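# Back the robot into the open bay between carton stacks

## Task

Put the robot in the empty bay between the two carton stacks against the wall. It must sit entirely within the bay with nothing sticking out beyond its base footprint, and face straight out toward the room. Both stacks must stay intact, and no carton may end beyond its tape line on the floor. The robot must not tip over or finish leaning, or the task fails. Anything that stays in place only because the robot holds it does not count.

## Robot and tools

Robot: a wheeled base with a vertical column, a tilting head and two six-joint arms (left and right), each ending in a two-finger gripper. With arms folded, as at the start, it measures 0.73 m long, 0.62 m wide and 1.88 m tall, and its front lies 0.40 m ahead of the column. The base is differential drive: it can drive straight and turn in place, but never slide sideways. For this job the arms should stay folded so nothing sticks out past the base.

Frames: the base frame has its origin on the floor between the drive wheels, below the column; x points forward, y left, z up. left_hand and right_hand are reported in this frame, at the point where the fingers meet. The odometry frame is the base frame as it was when the scene began. base_odometry counts wheel rotation only, so slipping looks like motion; its heading runs -3.142 to 3.142, left positive.

execute_actions: argument "actions" is a list holding one action or none (empty list = just report state and images). An action may contain:
- "base": exactly one key. {"translate_m": d} is an offset from the current spot, straight along the robot's forward axis, in metres, -3 to 3, forward positive. {"rotate_rad": d} is an offset turn in place, in radians, -3.2 to 3.2, counter-clockwise seen from above (left) positive. Offsets count from where the last state report placed the base.
- "joints": a dictionary by joint name of absolute targets (not offsets). head_tilt_rad -0.61 to 1.308 (0 about level, positive tilts down). Per arm, left_/right_joint1_rad -2.879 to 2.879, joint2 0 to 3.141, joint3 0 to 3.019, joint4 -1.692 to 1.57, joint5 -1.57 to 1.57, joint6 -2.094 to 2.094, all radians; left_/right_gripper_m 0 to 0.093 metres of fingertip gap. Unnamed joints may keep pushing toward older targets.
- "speeds": optional caps for this action only: translate_m 0.05 to 0.8 m/s, rotate_rad 0.1 to 1 rad/s (the top values are the defaults). A base command that would need more than 8.667 s at its cap is refused.
An unknown key or out-of-range number rejects the whole call and nothing moves. "cameras" picks which images return: cam_head_left, cam_head_right, cam_left_wrist, cam_right_wrist, nav_camera, or "all"; omitted or null means all, [] means none. The "pictures" line lists images in order. nav_camera sits low at the front (about 0.33 m ahead, 0.22 m up) and looks forward; the head cameras look forward and down.

wait: {"seconds": 0 to 10}; commands nothing and returns the same state and images.

zoom_image: {"camera": name, "region": [x0, y0, x1, y1]} in pixels of that camera's latest full image (896x504, origin top-left), at most 504 by 504.

finished_scene: {"scene": number}; closes the scene for good after the last command is held, and reports success. Only call it once parked correctly. Replying with no tool call also ends everything.

Reading results: base_status and joint_status tell how each motion of the last accepted action ended: "done"; "off_target" (stopped short, may still push); "contact_stop" (a wheel stalled on an obstacle; base now holds that spot); "time_out"; "not_followed" or "joint command not followed" with a "cause:" line (a safety check blocked arm targets for coming near the body, the other arm or an object; move the affected joints at least 0.05 rad back the way they came). "done" for the base only means the wheels turned the commanded amount, even if they slipped. Compare turned_by_wheels with turned_by_imu: if they differ by over about 4 % of the turn and by 0.05 rad or more, the base struck something or slid, and the odometry heading is off by roughly that gap. base_tilt gives forward and right lean in degrees (about 1 degree of fixed bias); a drop of 0.5 degrees or more in forward during a move means it is leaning back. motor_effort lists left_wheel and right_wheel as percent of maximum, positive pushing forward, peak of the last action in brackets; readings are noisy and biased. on_its_own flags what you did not command, including efforts outside rest range (pushing or a cord/sill under a wheel). wheel_motors_off = 1 means the driver has cut the wheels.

Base behaviour: it only stops on an obstacle when a wheel stalls. After a contact_stop, repeating the move or turning will stall again; first back off 0.05 m. Backing 0.05 m also frees a base that presses on something or leans. If the base pushes hard for about 3 s, both wheel motors shut off for 2 s, running moves end with "time_out", and the base will not hold position meanwhile. After any move the wheels hold where they stopped.

Things to avoid: bumping or shoving the carton stacks (cartons past their tape fail the task), tilting or tipping the robot, driving hard into the wall, letting the arms strike or press on each other, and unfolding the arms. The simulation keeps running while you think, holding your last command. Use the cameras and zoom_image to judge the bay's edges and the tape lines, approach in short moves at lowered speed, and for a straight-out heading the robot should enter backwards or turn to face the room before it settles.

Each tool is called after ">>>" by a JSON object that holds its "name" and its "arguments".

## Session

>>> {"name": "execute_actions", "arguments": {"actions": []}}

Scene clock: 0.00 s.
Joint torques (N m, as the arm reports them, + toward a larger angle): no reading
base_odometry: x=+0.000 y=+0.000 heading=+0.000 (m, m, rad; odometry frame)
turned_by_wheels: +0.000 (rad since the last result)
turned_by_imu: +0.000 (rad since the last result)
base_tilt: forward=-0.3 right=-0.2 (deg)
base_status: not commanded
joint_positions: head_tilt_rad=+0.871 left_joint1_rad=-1.574 left_joint2_rad=+0.887 left_joint3_rad=+0.365 left_joint4_rad=-0.981 left_joint5_rad=+0.015 left_joint6_rad=+0.028 left_gripper_m=+0.094 right_joint1_rad=+1.550 right_joint2_rad=+0.903 right_joint3_rad=+0.386 right_joint4_rad=-0.944 right_joint5_rad=-0.021 right_joint6_rad=+0.028 right_gripper_m=+0.095
joint_status: not commanded
wheel_motors_off: 0
motor_effort: left_wheel=+3 right_wheel=+3 (%)
left_hand: x=+0.1187 y=+0.2214 z=+1.2671 quat_wxyz=(+0.470, -0.010, -0.882, +0.014) (m; base frame)
right_hand: x=+0.1319 y=-0.2259 z=+1.2555 quat_wxyz=(+0.451, -0.026, -0.892, +0.003) (m; base frame)
pictures: cam_head_left, cam_head_right, cam_left_wrist, cam_right_wrist, nav_camera
Images, in order (width x height): cam_head_left 896x504, cam_head_right 896x504, cam_left_wrist 896x504, cam_right_wrist 896x504, nav_camera 896x504.

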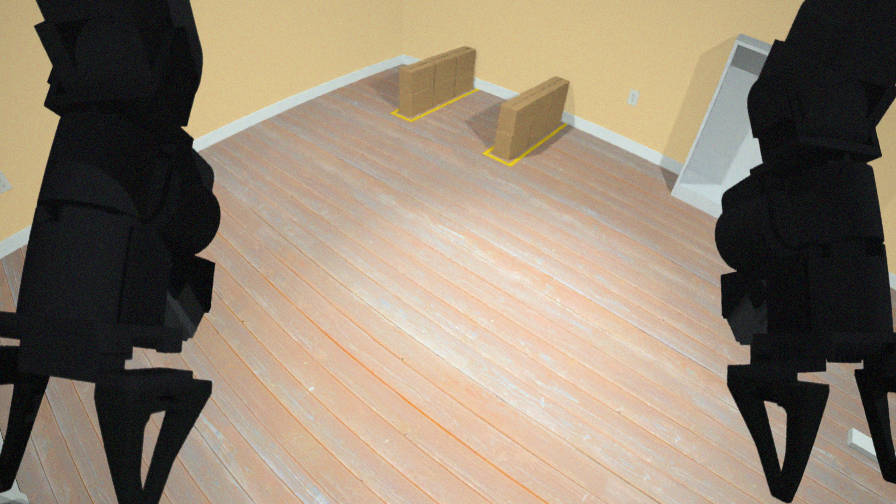

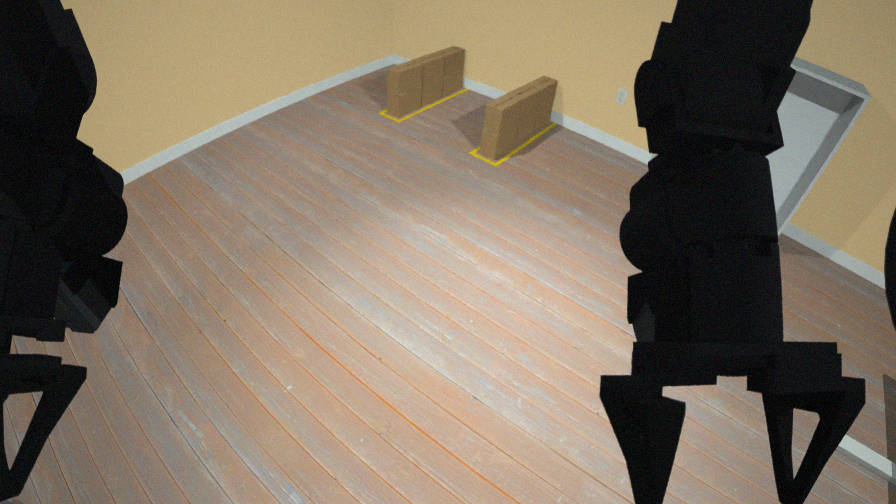

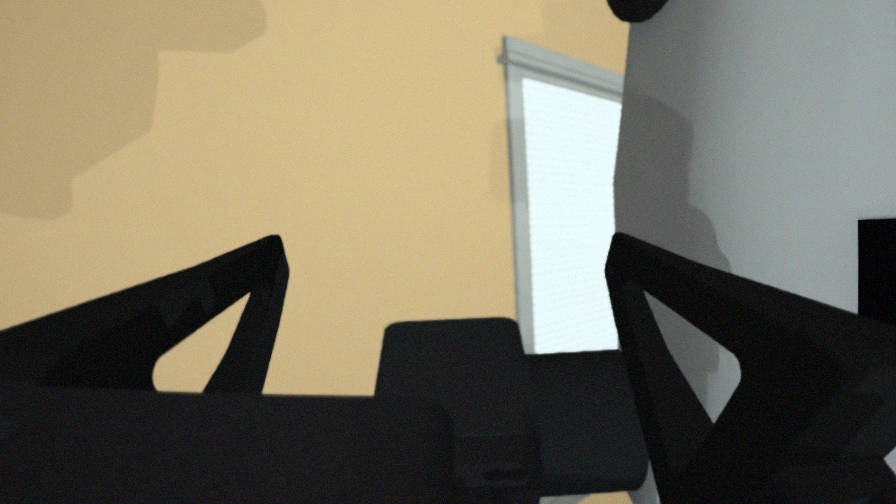

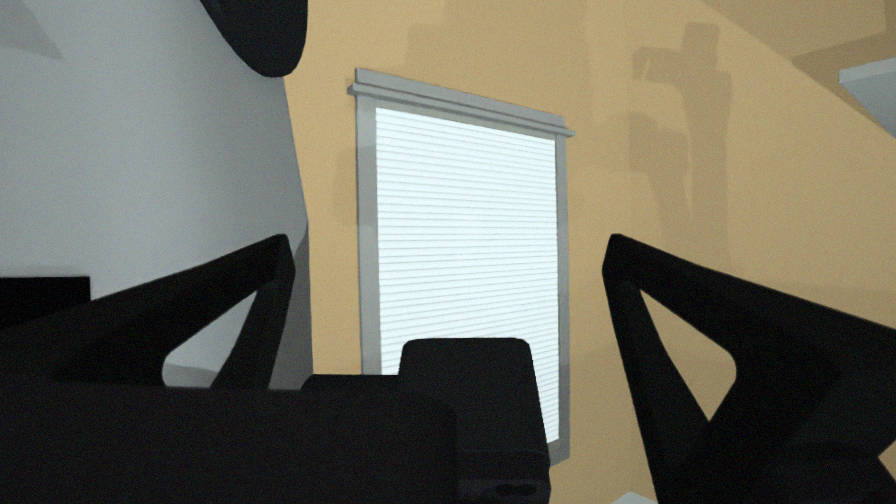

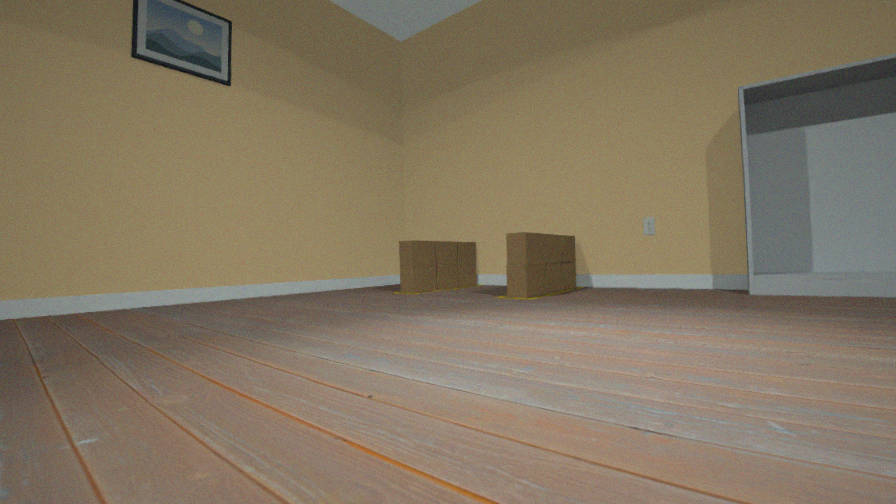

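>>> {"name": "execute_actions", "arguments": {"actions": [{"base":{"rotate_rad":0.386}}], "cameras": []}}

>>> {"name": "execute_actions", "arguments": {"actions": [{"base":{"translate_m":1.91}}], "cameras": []}}

>>> {"name": "execute_actions", "arguments": {"actions": [{"base":{"rotate_rad":-1.058}}], "cameras": ["cam_head_left","nav_camera"]}}

Scene clock: 24.03 s.
Joint torques (N m, as the arm reports them, + toward a larger angle): left_arm=[-0.78 -7.61 -1.66 -1.02  0.01  0.  ] | right_arm=[ 0.27 -7.34 -1.28 -0.95  0.01  0.02]
base_odometry: x=+0.000 y=+0.000 heading=+0.384 (m, m, rad; odometry frame)
turned_by_wheels: +0.384 (rad since the last result)
turned_by_imu: +0.380 (rad since the last result)
base_tilt: forward=-0.2 right=-0.1 (deg)
base_status: done
joint_positions: head_tilt_rad=+0.871 left_joint1_rad=-1.574 left_joint2_rad=+0.887 left_joint3_rad=+0.365 left_joint4_rad=-0.981 left_joint5_rad=+0.015 left_joint6_rad=+0.028 left_gripper_m=+0.094 right_joint1_rad=+1.550 right_joint2_rad=+0.903 right_joint3_rad=+0.386 right_joint4_rad=-0.944 right_joint5_rad=-0.021 right_joint6_rad=+0.028 right_gripper_m=+0.095
joint_status: not commanded
wheel_motors_off: 0
motor_effort: left_wheel=-5(46) right_wheel=+2(29) (%)
left_hand: x=+0.1187 y=+0.2214 z=+1.2671 quat_wxyz=(+0.470, -0.010, -0.882, +0.014) (m; base frame)
right_hand: x=+0.1319 y=-0.2259 z=+1.2555 quat_wxyz=(+0.451, -0.026, -0.892, +0.003) (m; base frame)
pictures: none
No camera images: the call's "cameras" was empty. Leave "cameras" out to get every camera's image.

Scene clock: 28.50 s.
Joint torques (N m, as the arm reports them, + toward a larger angle): left_arm=[-0.59 -7.68 -1.65 -0.95  0.01 -0.01] | right_arm=[ 0.23 -7.37 -1.15 -1.    0.01  0.02]
base_odometry: x=+1.771 y=+0.715 heading=+0.384 (m, m, rad; odometry frame)
turned_by_wheels: +0.000 (rad since the last result)
turned_by_imu: -0.010 (rad since the last result)
base_tilt: forward=-0.3 right=-0.4 (deg)
base_status: done
joint_positions: head_tilt_rad=+0.871 left_joint1_rad=-1.574 left_joint2_rad=+0.887 left_joint3_rad=+0.365 left_joint4_rad=-0.981 left_joint5_rad=+0.015 left_joint6_rad=+0.028 left_gripper_m=+0.094 right_joint1_rad=+1.550 right_joint2_rad=+0.903 right_joint3_rad=+0.384 right_joint4_rad=-0.944 right_joint5_rad=-0.021 right_joint6_rad=+0.028 right_gripper_m=+0.095
joint_status: not commanded
wheel_motors_off: 0
motor_effort: left_wheel=-1(47) right_wheel=+1(61) (%)
left_hand: x=+0.1185 y=+0.2214 z=+1.2672 quat_wxyz=(+0.470, -0.010, -0.882, +0.014) (m; base frame)
right_hand: x=+0.1307 y=-0.2259 z=+1.2560 quat_wxyz=(+0.452, -0.026, -0.891, +0.003) (m; base frame)
pictures: none
No camera images: the call's "cameras" was empty. Leave "cameras" out to get every camera's image.

Scene clock: 31.23 s.
Joint torques (N m, as the arm reports them, + toward a larger angle): left_arm=[-0.68 -7.55 -1.61 -1.01  0.   -0.02] | right_arm=[ 0.2  -7.33 -1.1  -0.94  0.01  0.02]
base_odometry: x=+1.771 y=+0.715 heading=-0.672 (m, m, rad; odometry frame)
turned_by_wheels: -1.056 (rad since the last result)
turned_by_imu: -1.049 (rad since the last result)
base_tilt: forward=-0.3 right=-0.1 (deg)
base_status: done
joint_positions: head_tilt_rad=+0.871 left_joint1_rad=-1.574 left_joint2_rad=+0.887 left_joint3_rad=+0.365 left_joint4_rad=-0.981 left_joint5_rad=+0.015 left_joint6_rad=+0.028 left_gripper_m=+0.094 right_joint1_rad=+1.550 right_joint2_rad=+0.903 right_joint3_rad=+0.384 right_joint4_rad=-0.944 right_joint5_rad=-0.021 right_joint6_rad=+0.028 right_gripper_m=+0.095
joint_status: not commanded
wheel_motors_off: 0
motor_effort: left_wheel=+11(38) right_wheel=-9(48) (%)
left_hand: x=+0.1185 y=+0.2214 z=+1.2672 quat_wxyz=(+0.470, -0.010, -0.882, +0.014) (m; base frame)
right_hand: x=+0.1307 y=-0.2259 z=+1.2560 quat_wxyz=(+0.452, -0.026, -0.891, +0.003) (m; base frame)
pictures: cam_head_left, nav_camera
camera_calibration (this result's frames):
cam_head_left: T_world_to_cam=[[-0.0017052, -0.998063, 0.0621953, -0.053324], [-0.705499, -0.0428778, -0.707412, 1.11615], [0.708708, -0.045085, -0.704059, 0.977876], [0, 0, 0, 1]] pos_world=[0.0943248, 0.038725, 1.48138]
Images, in order (width x height): cam_head_left 896x504, nav_camera 896x504.

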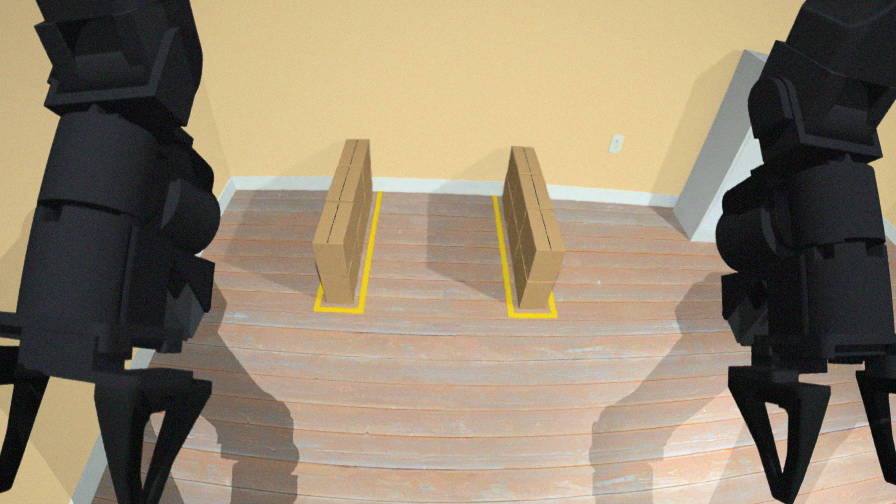

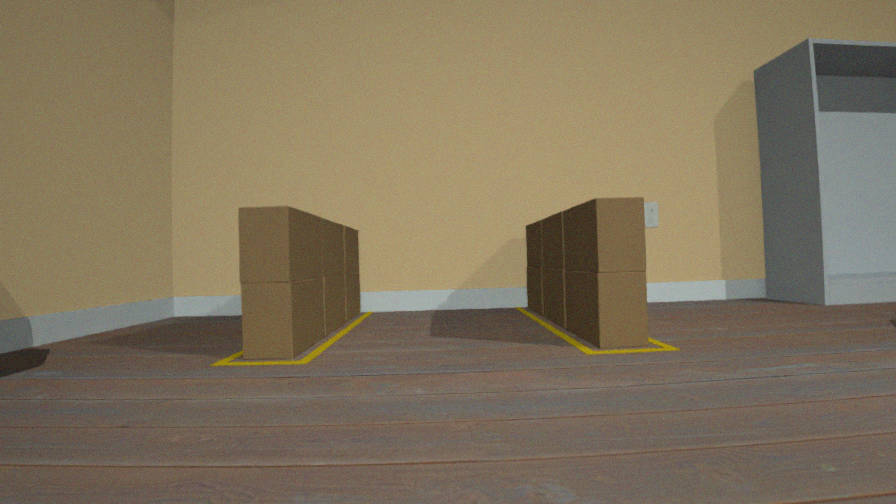

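>>> {"name": "execute_actions", "arguments": {"actions": [{"base":{"rotate_rad":3.16}}], "cameras": ["cam_head_left"]}}

>>> {"name": "execute_actions", "arguments": {"actions": [{"base":{"translate_m":-1.0},"speeds":{"translate_m":0.4}}], "cameras": ["cam_head_left"]}}

Scene clock: 53.07 s.
Joint torques (N m, as the arm reports them, + toward a larger angle): left_arm=[-0.59 -7.58 -1.62 -0.99  0.   -0.01] | right_arm=[ 0.18 -7.38 -1.06 -0.94  0.01  0.01]
base_odometry: x=+1.771 y=+0.715 heading=+2.486 (m, m, rad; odometry frame)
turned_by_wheels: +3.158 (rad since the last result)
turned_by_imu: +3.136 (rad since the last result)
base_tilt: forward=-0.3 right=-0.3 (deg)
base_status: done
joint_positions: head_tilt_rad=+0.871 left_joint1_rad=-1.574 left_joint2_rad=+0.887 left_joint3_rad=+0.365 left_joint4_rad=-0.981 left_joint5_rad=+0.015 left_joint6_rad=+0.028 left_gripper_m=+0.095 right_joint1_rad=+1.550 right_joint2_rad=+0.903 right_joint3_rad=+0.384 right_joint4_rad=-0.944 right_joint5_rad=-0.021 right_joint6_rad=+0.028 right_gripper_m=+0.095
joint_status: not commanded
wheel_motors_off: 0
motor_effort: left_wheel=-10(50) right_wheel=+9(33) (%)
left_hand: x=+0.1185 y=+0.2214 z=+1.2672 quat_wxyz=(+0.470, -0.010, -0.882, +0.014) (m; base frame)
right_hand: x=+0.1307 y=-0.2259 z=+1.2560 quat_wxyz=(+0.452, -0.026, -0.891, +0.003) (m; base frame)
pictures: cam_head_left
camera_calibration (this result's frames):
cam_head_left: T_world_to_cam=[[-0.0017052, -0.998063, 0.0621953, -0.053324], [-0.705499, -0.0428778, -0.707412, 1.11615], [0.708708, -0.045085, -0.704059, 0.977876], [0, 0, 0, 1]] pos_world=[0.0943248, 0.038725, 1.48138]
Images, in order (width x height): cam_head_left 896x504.

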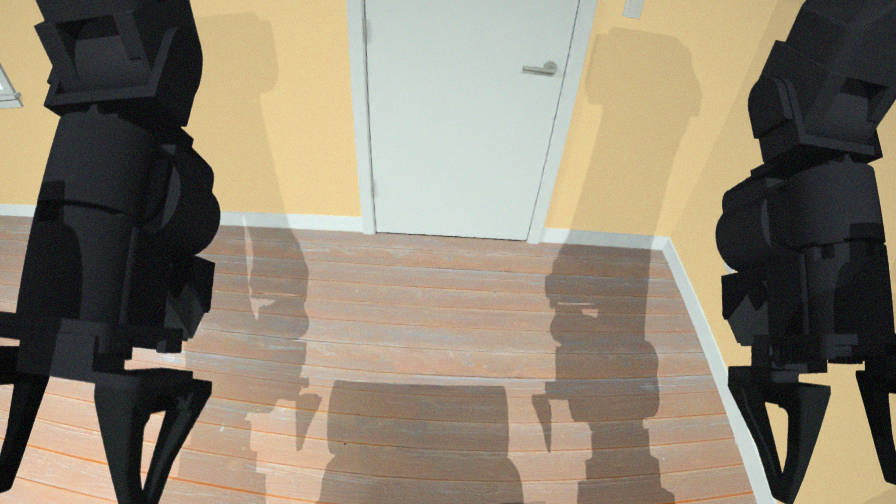

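Scene clock: 56.90 s.
Joint torques (N m, as the arm reports them, + toward a larger angle): left_arm=[-0.63 -7.61 -1.52 -0.96  0.01 -0.01] | right_arm=[ 0.19 -7.26 -1.03 -0.97  0.01  0.02]
base_odometry: x=+2.563 y=+0.105 heading=+2.485 (m, m, rad; odometry frame)
turned_by_wheels: +0.000 (rad since the last result)
turned_by_imu: +0.004 (rad since the last result)
base_tilt: forward=-0.2 right=-0.1 (deg)
base_status: done
joint_positions: head_tilt_rad=+0.871 left_joint1_rad=-1.574 left_joint2_rad=+0.887 left_joint3_rad=+0.363 left_joint4_rad=-0.981 left_joint5_rad=+0.015 left_joint6_rad=+0.028 left_gripper_m=+0.095 right_joint1_rad=+1.550 right_joint2_rad=+0.902 right_joint3_rad=+0.383 right_joint4_rad=-0.944 right_joint5_rad=-0.021 right_joint6_rad=+0.028 right_gripper_m=+0.095
joint_status: not commanded
wheel_motors_off: 0
motor_effort: left_wheel=-1(65) right_wheel=+1(43) (%)
left_hand: x=+0.1175 y=+0.2214 z=+1.2676 quat_wxyz=(+0.471, -0.010, -0.882, +0.014) (m; base frame)
right_hand: x=+0.1301 y=-0.2259 z=+1.2562 quat_wxyz=(+0.453, -0.026, -0.891, +0.003) (m; base frame)
pictures: cam_head_left
camera_calibration (this result's frames):
cam_head_left: T_world_to_cam=[[-0.00170521, -0.998063, 0.0621953, -0.053324], [-0.705499, -0.0428778, -0.707412, 1.11615], [0.708709, -0.045085, -0.704059, 0.977876], [0, 0, 0, 1]] pos_world=[0.0943248, 0.038725, 1.48138]
Images, in order (width x height): cam_head_left 896x504.

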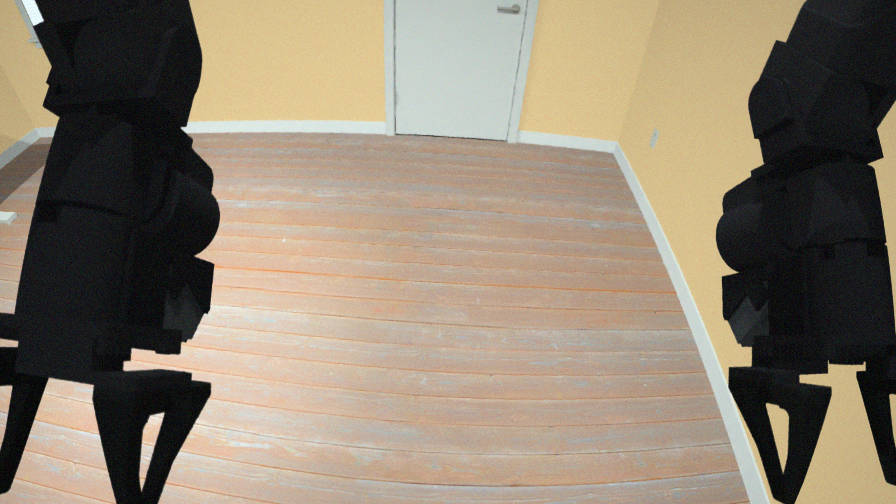

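>>> {"name": "execute_actions", "arguments": {"actions": [{"base":{"translate_m":-0.7},"speeds":{"translate_m":0.25},"joints":{"head_tilt_rad":1.3}}], "cameras": ["cam_head_left","cam_head_right","nav_camera"]}}

Scene clock: 64.13 s.
Joint torques (N m, as the arm reports them, + toward a larger angle): left_arm=[-0.71 -7.31 -1.34 -0.98  0.01 -0.02] | right_arm=[ 0.27 -7.53 -1.01 -0.97  0.02  0.02]
base_odometry: x=+3.118 y=-0.322 heading=+2.484 (m, m, rad; odometry frame)
turned_by_wheels: -0.001 (rad since the last result)
turned_by_imu: +0.002 (rad since the last result)
base_tilt: forward=-0.2 right=-0.3 (deg)
base_status: done
joint_positions: head_tilt_rad=+1.297 left_joint1_rad=-1.574 left_joint2_rad=+0.887 left_joint3_rad=+0.363 left_joint4_rad=-0.981 left_joint5_rad=+0.015 left_joint6_rad=+0.028 left_gripper_m=+0.095 right_joint1_rad=+1.550 right_joint2_rad=+0.902 right_joint3_rad=+0.382 right_joint4_rad=-0.944 right_joint5_rad=-0.021 right_joint6_rad=+0.028 right_gripper_m=+0.095
joint_status: all done
wheel_motors_off: 0
motor_effort: left_wheel=-1(40) right_wheel=+2(32) (%)
left_hand: x=+0.1173 y=+0.2214 z=+1.2677 quat_wxyz=(+0.471, -0.010, -0.882, +0.014) (m; base frame)
right_hand: x=+0.1299 y=-0.2259 z=+1.2563 quat_wxyz=(+0.453, -0.026, -0.891, +0.003) (m; base frame)
pictures: cam_head_left, cam_head_right, nav_camera
camera_calibration (this result's frames):
cam_head_left: T_world_to_cam=[[0.0241636, -0.998063, 0.0573348, -0.0471323], [-0.934865, -0.0428778, -0.352403, 0.580907], [0.354179, -0.045085, -0.93409, 1.34985], [0, 0, 0, 1]] pos_world=[0.0661202, 0.038725, 1.4683]
cam_head_right: T_world_to_cam=[[0.0180524, -0.998469, 0.0522922, -0.128681], [-0.933506, -0.035564, -0.356793, 0.58445], [0.358107, -0.0423742, -0.932719, 1.34472], [0, 0, 0, 1]] pos_world=[0.0663585, -0.0507175, 1.4695]
Images, in order (width x height): cam_head_left 896x504, cam_head_right 896x504, nav_camera 896x504.

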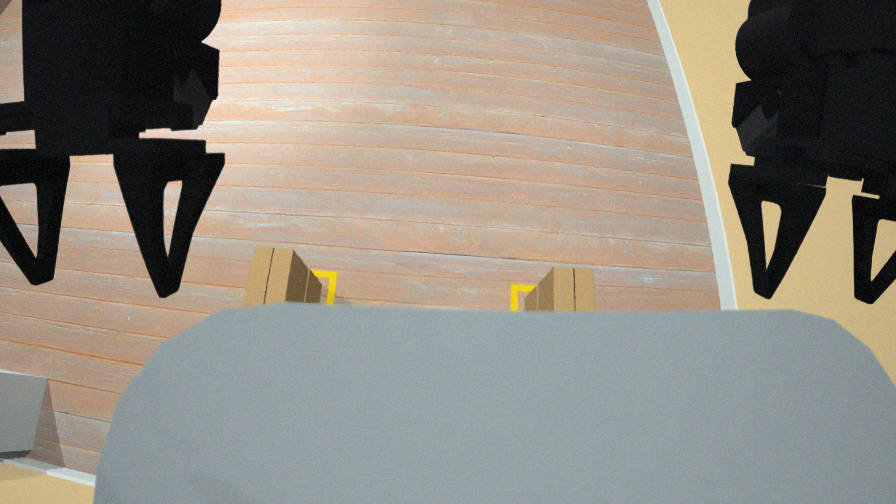

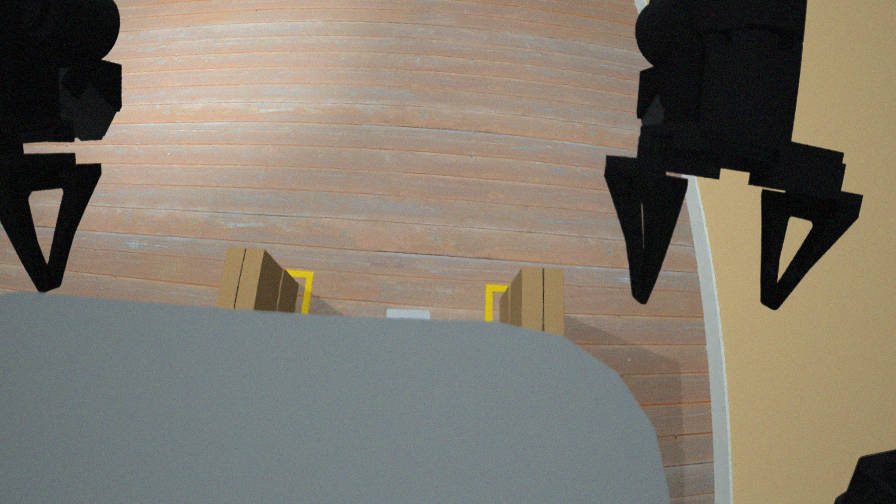

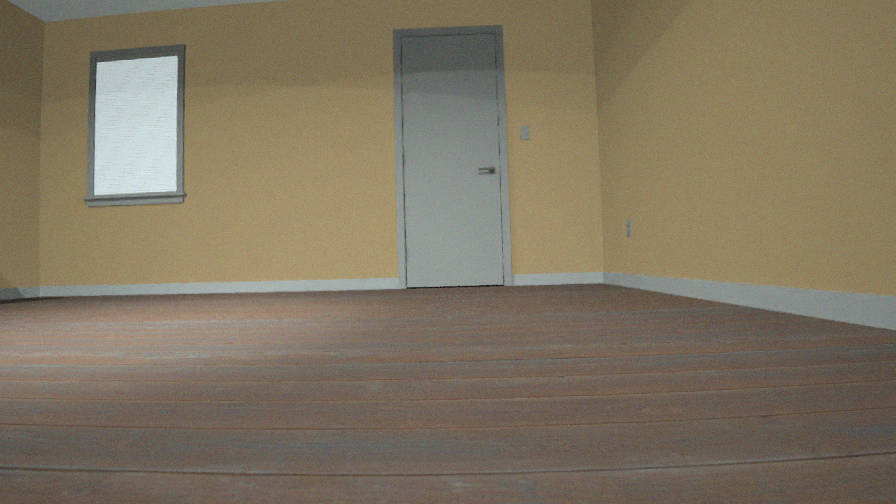

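>>> {"name": "finished_scene", "arguments": {"scene": 1}}

The scene is finished: the task was done.


## Next scene

The same job, from a new start.

>>> {"name": "execute_actions", "arguments": {"actions": [], "cameras": ["cam_head_left","nav_camera"]}}

Scene clock: 0.00 s.
Joint torques (N m, as the arm reports them, + toward a larger angle): no reading
base_odometry: x=+0.000 y=+0.000 heading=+0.000 (m, m, rad; odometry frame)
turned_by_wheels: +0.000 (rad since the last result)
turned_by_imu: +0.000 (rad since the last result)
base_tilt: forward=-0.2 right=-0.4 (deg)
base_status: not commanded
joint_positions: head_tilt_rad=+0.871 left_joint1_rad=-1.574 left_joint2_rad=+0.876 left_joint3_rad=+0.391 left_joint4_rad=-0.924 left_joint5_rad=+0.013 left_joint6_rad=-0.017 left_gripper_m=+0.094 right_joint1_rad=+1.579 right_joint2_rad=+0.868 right_joint3_rad=+0.424 right_joint4_rad=-0.934 right_joint5_rad=+0.013 right_joint6_rad=+0.093 right_gripper_m=+0.095
joint_status: not commanded
wheel_motors_off: 0
motor_effort: left_wheel=+5 right_wheel=+3 (%)
left_hand: x=+0.1429 y=+0.2215 z=+1.2511 quat_wxyz=(+0.428, +0.009, -0.904, +0.003) (m; base frame)
right_hand: x=+0.1608 y=-0.2257 z=+1.2476 quat_wxyz=(+0.413, -0.036, -0.910, +0.022) (m; base frame)
pictures: cam_head_left, nav_camera
camera_calibration (this result's frames):
cam_head_left: T_world_to_cam=[[-0.00170621, -0.998063, 0.0621953, -0.0533239], [-0.705488, -0.0428778, -0.707424, 1.11617], [0.70872, -0.045085, -0.704048, 0.977858], [0, 0, 0, 1]] pos_world=[0.0943258, 0.038725, 1.48138]
Images, in order (width x height): cam_head_left 896x504, nav_camera 896x504.

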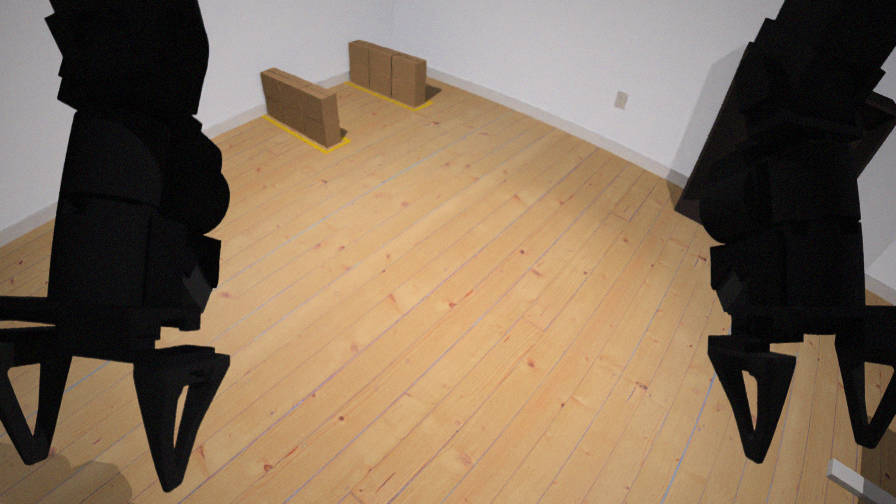

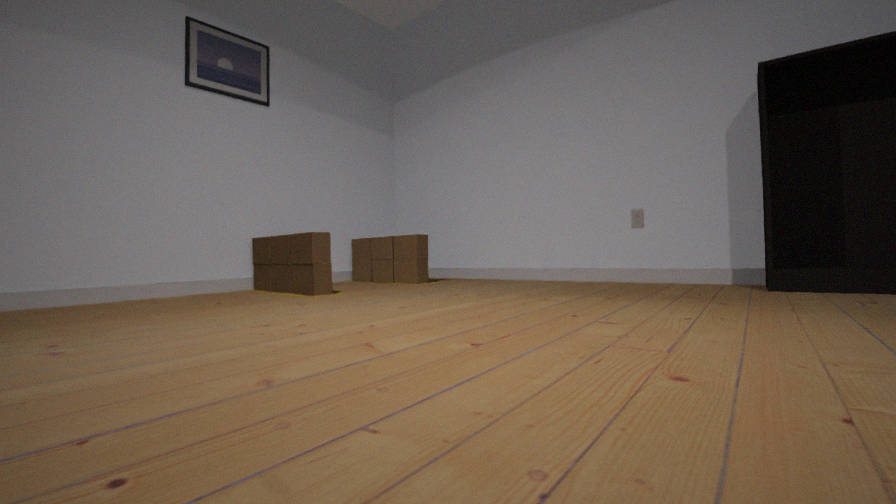

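>>> {"name": "execute_actions", "arguments": {"actions": [{"base":{"rotate_rad":-0.243}}], "cameras": []}}

>>> {"name": "execute_actions", "arguments": {"actions": [{"base":{"translate_m":2.184}}], "cameras": []}}

>>> {"name": "execute_actions", "arguments": {"actions": [{"base":{"rotate_rad":1.142}}], "cameras": ["cam_head_left"]}}

Scene clock: 14.87 s.
Joint torques (N m, as the arm reports them, + toward a larger angle): left_arm=[-0.69 -8.05 -1.1  -0.89  0.01 -0.02] | right_arm=[ 0.27 -7.74 -0.53 -0.82  0.02  0.02]
base_odometry: x=+0.000 y=+0.000 heading=-0.240 (m, m, rad; odometry frame)
turned_by_wheels: -0.240 (rad since the last result)
turned_by_imu: -0.237 (rad since the last result)
base_tilt: forward=-0.3 right=-0.2 (deg)
base_status: done
joint_positions: head_tilt_rad=+0.871 left_joint1_rad=-1.574 left_joint2_rad=+0.876 left_joint3_rad=+0.391 left_joint4_rad=-0.924 left_joint5_rad=+0.013 left_joint6_rad=-0.017 left_gripper_m=+0.094 right_joint1_rad=+1.579 right_joint2_rad=+0.868 right_joint3_rad=+0.424 right_joint4_rad=-0.934 right_joint5_rad=+0.013 right_joint6_rad=+0.093 right_gripper_m=+0.095
joint_status: not commanded
wheel_motors_off: 0
motor_effort: left_wheel=+3(61) right_wheel=-3(33) (%)
left_hand: x=+0.1429 y=+0.2215 z=+1.2511 quat_wxyz=(+0.428, +0.009, -0.904, +0.003) (m; base frame)
right_hand: x=+0.1608 y=-0.2257 z=+1.2476 quat_wxyz=(+0.413, -0.036, -0.910, +0.022) (m; base frame)
pictures: none
No camera images: the call's "cameras" was empty. Leave "cameras" out to get every camera's image.

Scene clock: 19.60 s.
Joint torques (N m, as the arm reports them, + toward a larger angle): left_arm=[-0.71 -7.63 -1.08 -0.87  0.   -0.01] | right_arm=[ 0.32 -7.57 -0.51 -0.81  0.01  0.02]
base_odometry: x=+2.121 y=-0.520 heading=-0.240 (m, m, rad; odometry frame)
turned_by_wheels: +0.001 (rad since the last result)
turned_by_imu: -0.010 (rad since the last result)
base_tilt: forward=-0.3 right=-0.2 (deg)
base_status: done
joint_positions: head_tilt_rad=+0.871 left_joint1_rad=-1.574 left_joint2_rad=+0.876 left_joint3_rad=+0.391 left_joint4_rad=-0.924 left_joint5_rad=+0.013 left_joint6_rad=-0.017 left_gripper_m=+0.094 right_joint1_rad=+1.579 right_joint2_rad=+0.868 right_joint3_rad=+0.423 right_joint4_rad=-0.934 right_joint5_rad=+0.013 right_joint6_rad=+0.093 right_gripper_m=+0.095
joint_status: not commanded
wheel_motors_off: 0
motor_effort: left_wheel=+1(90) right_wheel=+0(56) (%)
left_hand: x=+0.1429 y=+0.2215 z=+1.2511 quat_wxyz=(+0.428, +0.009, -0.904, +0.003) (m; base frame)
right_hand: x=+0.1602 y=-0.2257 z=+1.2478 quat_wxyz=(+0.414, -0.036, -0.909, +0.022) (m; base frame)
pictures: none
No camera images: the call's "cameras" was empty. Leave "cameras" out to get every camera's image.

Scene clock: 22.33 s.
Joint torques (N m, as the arm reports them, + toward a larger angle): left_arm=[-0.72 -8.06 -1.12 -0.85  0.   -0.01] | right_arm=[ 0.33 -7.85 -0.53 -0.84  0.01  0.02]
base_odometry: x=+2.121 y=-0.520 heading=+0.901 (m, m, rad; odometry frame)
turned_by_wheels: +1.141 (rad since the last result)
turned_by_imu: +1.128 (rad since the last result)
base_tilt: forward=-0.2 right=-0.2 (deg)
base_status: done
joint_positions: head_tilt_rad=+0.871 left_joint1_rad=-1.574 left_joint2_rad=+0.876 left_joint3_rad=+0.391 left_joint4_rad=-0.924 left_joint5_rad=+0.013 left_joint6_rad=-0.017 left_gripper_m=+0.094 right_joint1_rad=+1.579 right_joint2_rad=+0.868 right_joint3_rad=+0.423 right_joint4_rad=-0.934 right_joint5_rad=+0.013 right_joint6_rad=+0.093 right_gripper_m=+0.095
joint_status: not commanded
wheel_motors_off: 0
motor_effort: left_wheel=-9(76) right_wheel=+9(40) (%)
left_hand: x=+0.1429 y=+0.2215 z=+1.2511 quat_wxyz=(+0.428, +0.009, -0.904, +0.003) (m; base frame)
right_hand: x=+0.1602 y=-0.2257 z=+1.2478 quat_wxyz=(+0.414, -0.036, -0.909, +0.022) (m; base frame)
pictures: cam_head_left
camera_calibration (this result's frames):
cam_head_left: T_world_to_cam=[[-0.00170623, -0.998063, 0.0621953, -0.0533239], [-0.705488, -0.0428778, -0.707424, 1.11617], [0.70872, -0.045085, -0.704048, 0.977858], [0, 0, 0, 1]] pos_world=[0.0943258, 0.038725, 1.48138]
Images, in order (width x height): cam_head_left 896x504.

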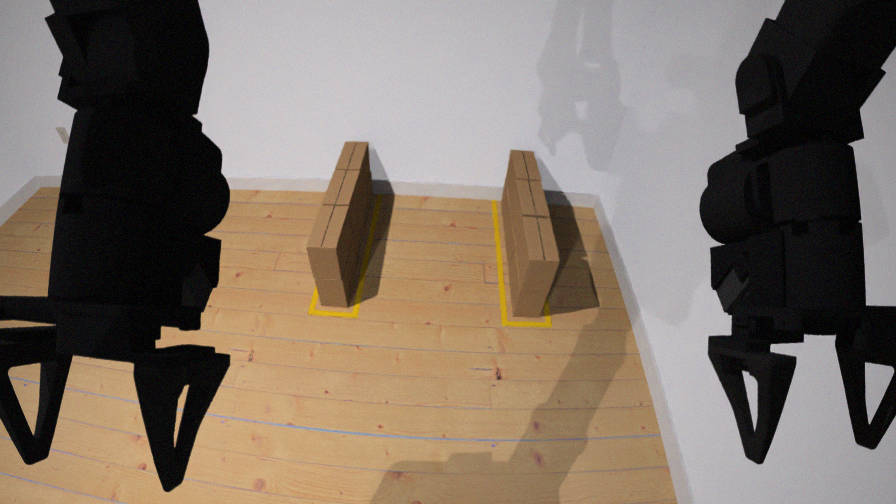

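>>> {"name": "execute_actions", "arguments": {"actions": [{"base":{"rotate_rad":-3.095}}], "cameras": []}}

>>> {"name": "execute_actions", "arguments": {"actions": [{"base":{"translate_m":-0.6},"speeds":{"translate_m":0.4}}], "cameras": []}}

>>> {"name": "execute_actions", "arguments": {"actions": [{"base":{"rotate_rad":-0.095}}], "cameras": []}}

>>> {"name": "execute_actions", "arguments": {"actions": [{"base":{"translate_m":-1.06},"speeds":{"translate_m":0.25},"joints":{"head_tilt_rad":1.3}}], "cameras": ["cam_head_left"]}}

Scene clock: 38.43 s.
Joint torques (N m, as the arm reports them, + toward a larger angle): left_arm=[-0.7  -7.99 -1.15 -0.87 -0.01 -0.01] | right_arm=[ 0.27 -7.9  -0.47 -0.83  0.02  0.02]
base_odometry: x=+2.121 y=-0.520 heading=-2.192 (m, m, rad; odometry frame)
turned_by_wheels: -3.093 (rad since the last result)
turned_by_imu: -3.062 (rad since the last result)
base_tilt: forward=-0.4 right=-0.2 (deg)
base_status: done
joint_positions: head_tilt_rad=+0.871 left_joint1_rad=-1.574 left_joint2_rad=+0.876 left_joint3_rad=+0.391 left_joint4_rad=-0.924 left_joint5_rad=+0.013 left_joint6_rad=-0.017 left_gripper_m=+0.095 right_joint1_rad=+1.579 right_joint2_rad=+0.868 right_joint3_rad=+0.423 right_joint4_rad=-0.934 right_joint5_rad=+0.013 right_joint6_rad=+0.093 right_gripper_m=+0.095
joint_status: not commanded
wheel_motors_off: 0
motor_effort: left_wheel=+9(59) right_wheel=-7(57) (%)
left_hand: x=+0.1429 y=+0.2215 z=+1.2511 quat_wxyz=(+0.428, +0.009, -0.904, +0.003) (m; base frame)
right_hand: x=+0.1602 y=-0.2257 z=+1.2478 quat_wxyz=(+0.414, -0.036, -0.909, +0.022) (m; base frame)
pictures: none
No camera images: the call's "cameras" was empty. Leave "cameras" out to get every camera's image.

Scene clock: 41.27 s.
Joint torques (N m, as the arm reports them, + toward a larger angle): left_arm=[-0.7  -7.82 -1.06 -0.9   0.   -0.02] | right_arm=[ 0.26 -7.71 -0.5  -0.83  0.02  0.02]
base_odometry: x=+2.471 y=-0.032 heading=-2.193 (m, m, rad; odometry frame)
turned_by_wheels: -0.001 (rad since the last result)
turned_by_imu: +0.001 (rad since the last result)
base_tilt: forward=-0.4 right=-0.2 (deg)
base_status: done
joint_positions: head_tilt_rad=+0.871 left_joint1_rad=-1.574 left_joint2_rad=+0.876 left_joint3_rad=+0.390 left_joint4_rad=-0.924 left_joint5_rad=+0.013 left_joint6_rad=-0.017 left_gripper_m=+0.095 right_joint1_rad=+1.579 right_joint2_rad=+0.868 right_joint3_rad=+0.422 right_joint4_rad=-0.934 right_joint5_rad=+0.013 right_joint6_rad=+0.093 right_gripper_m=+0.095
joint_status: not commanded
wheel_motors_off: 0
motor_effort: left_wheel=-2(74) right_wheel=+1(66) (%)
left_hand: x=+0.1423 y=+0.2215 z=+1.2513 quat_wxyz=(+0.429, +0.009, -0.903, +0.003) (m; base frame)
right_hand: x=+0.1598 y=-0.2257 z=+1.2479 quat_wxyz=(+0.414, -0.036, -0.909, +0.023) (m; base frame)
pictures: none
No camera images: the call's "cameras" was empty. Leave "cameras" out to get every camera's image.

Scene clock: 42.33 s.
Joint torques (N m, as the arm reports them, + toward a larger angle): left_arm=[-0.69 -8.04 -0.91 -0.85  0.   -0.01] | right_arm=[ 0.31 -7.71 -0.43 -0.83  0.01  0.02]
base_odometry: x=+2.471 y=-0.032 heading=-2.286 (m, m, rad; odometry frame)
turned_by_wheels: -0.092 (rad since the last result)
turned_by_imu: -0.090 (rad since the last result)
base_tilt: forward=-0.4 right=-0.3 (deg)
base_status: done
joint_positions: head_tilt_rad=+0.871 left_joint1_rad=-1.574 left_joint2_rad=+0.876 left_joint3_rad=+0.390 left_joint4_rad=-0.924 left_joint5_rad=+0.013 left_joint6_rad=-0.017 left_gripper_m=+0.095 right_joint1_rad=+1.579 right_joint2_rad=+0.868 right_joint3_rad=+0.422 right_joint4_rad=-0.934 right_joint5_rad=+0.013 right_joint6_rad=+0.093 right_gripper_m=+0.095
joint_status: not commanded
wheel_motors_off: 0
motor_effort: left_wheel=+1(69) right_wheel=-1(56) (%)
left_hand: x=+0.1423 y=+0.2215 z=+1.2513 quat_wxyz=(+0.429, +0.009, -0.903, +0.003) (m; base frame)
right_hand: x=+0.1598 y=-0.2257 z=+1.2479 quat_wxyz=(+0.414, -0.036, -0.909, +0.023) (m; base frame)
pictures: none
No camera images: the call's "cameras" was empty. Leave "cameras" out to get every camera's image.

Scene clock: 47.73 s.
Joint torques (N m, as the arm reports them, + toward a larger angle): left_arm=[-0.71 -8.02 -0.99 -0.82  0.   -0.01] | right_arm=[ 0.3  -7.69 -0.43 -0.81  0.01  0.03]
base_odometry: x=+3.166 y=+0.768 heading=-2.287 (m, m, rad; odometry frame)
turned_by_wheels: -0.002 (rad since the last result)
turned_by_imu: +0.003 (rad since the last result)
base_tilt: forward=-0.4 right=-0.1 (deg)
base_status: done
joint_positions: head_tilt_rad=+1.297 left_joint1_rad=-1.574 left_joint2_rad=+0.876 left_joint3_rad=+0.390 left_joint4_rad=-0.924 left_joint5_rad=+0.013 left_joint6_rad=-0.017 left_gripper_m=+0.095 right_joint1_rad=+1.579 right_joint2_rad=+0.868 right_joint3_rad=+0.422 right_joint4_rad=-0.934 right_joint5_rad=+0.013 right_joint6_rad=+0.093 right_gripper_m=+0.095
joint_status: all done
wheel_motors_off: 0
motor_effort: left_wheel=-2(81) right_wheel=+3(45) (%)
left_hand: x=+0.1423 y=+0.2215 z=+1.2513 quat_wxyz=(+0.429, +0.009, -0.903, +0.003) (m; base frame)
right_hand: x=+0.1596 y=-0.2257 z=+1.2480 quat_wxyz=(+0.415, -0.036, -0.909, +0.023) (m; base frame)
pictures: cam_head_left
camera_calibration (this result's frames):
cam_head_left: T_world_to_cam=[[0.024159, -0.998063, 0.0573368, -0.0471351], [-0.934837, -0.0428778, -0.352479, 0.581022], [0.354254, -0.045085, -0.934062, 1.3498], [0, 0, 0, 1]] pos_world=[0.066126, 0.038725, 1.4683]
Images, in order (width x height): cam_head_left 896x504.

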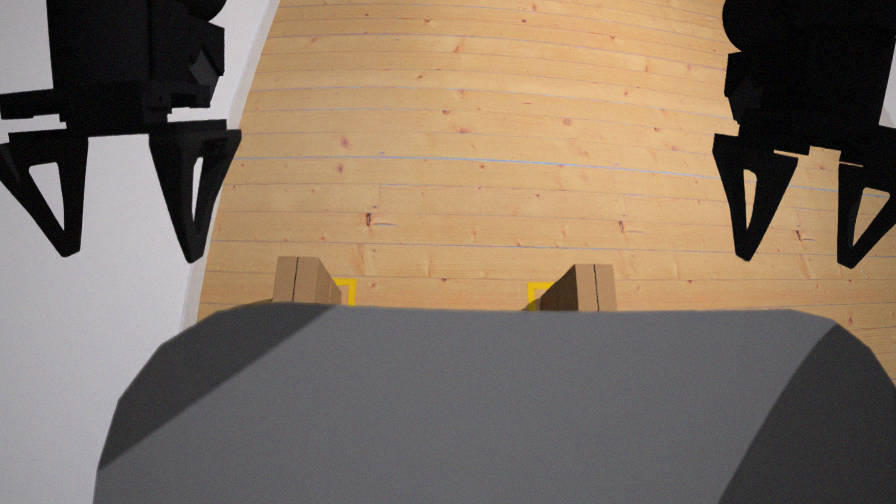

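>>> {"name": "execute_actions", "arguments": {"actions": [{"base":{"rotate_rad":0.025},"speeds":{"rotate_rad":0.1}}], "cameras": ["cam_head_left"]}}

>>> {"name": "finished_scene", "arguments": {"scene": 2}}

Scene clock: 60.90 s.
Joint torques (N m, as the arm reports them, + toward a larger angle): left_arm=[-0.68 -8.01 -1.1  -0.84  0.   -0.01] | right_arm=[ 0.32 -7.74 -0.45 -0.82  0.01  0.02]
base_odometry: x=+3.166 y=+0.768 heading=-2.265 (m, m, rad; odometry frame)
turned_by_wheels: +0.022 (rad since the last result)
turned_by_imu: +0.022 (rad since the last result)
base_tilt: forward=-0.3 right=-0.3 (deg)
base_status: done
joint_positions: head_tilt_rad=+1.297 left_joint1_rad=-1.574 left_joint2_rad=+0.876 left_joint3_rad=+0.390 left_joint4_rad=-0.924 left_joint5_rad=+0.013 left_joint6_rad=-0.017 left_gripper_m=+0.095 right_joint1_rad=+1.579 right_joint2_rad=+0.868 right_joint3_rad=+0.422 right_joint4_rad=-0.934 right_joint5_rad=+0.013 right_joint6_rad=+0.093 right_gripper_m=+0.095
joint_status: not commanded
wheel_motors_off: 0
motor_effort: left_wheel=-1(52) right_wheel=+2(45) (%)
left_hand: x=+0.1423 y=+0.2215 z=+1.2513 quat_wxyz=(+0.429, +0.009, -0.903, +0.003) (m; base frame)
right_hand: x=+0.1596 y=-0.2257 z=+1.2480 quat_wxyz=(+0.415, -0.036, -0.909, +0.023) (m; base frame)
pictures: cam_head_left
camera_calibration (this result's frames):
cam_head_left: T_world_to_cam=[[0.024159, -0.998063, 0.0573368, -0.0471351], [-0.934837, -0.0428778, -0.352479, 0.581022], [0.354254, -0.045085, -0.934062, 1.3498], [0, 0, 0, 1]] pos_world=[0.066126, 0.038725, 1.4683]
Images, in order (width x height): cam_head_left 896x504.

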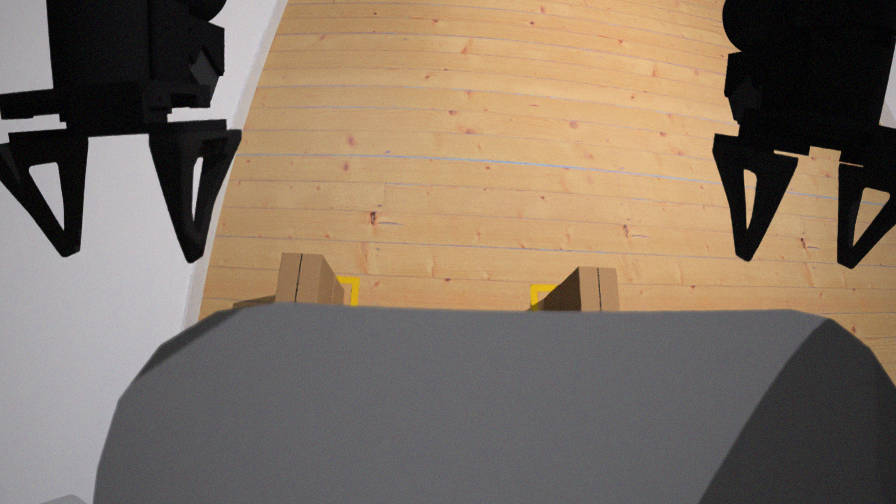

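The scene is finished: the task was done.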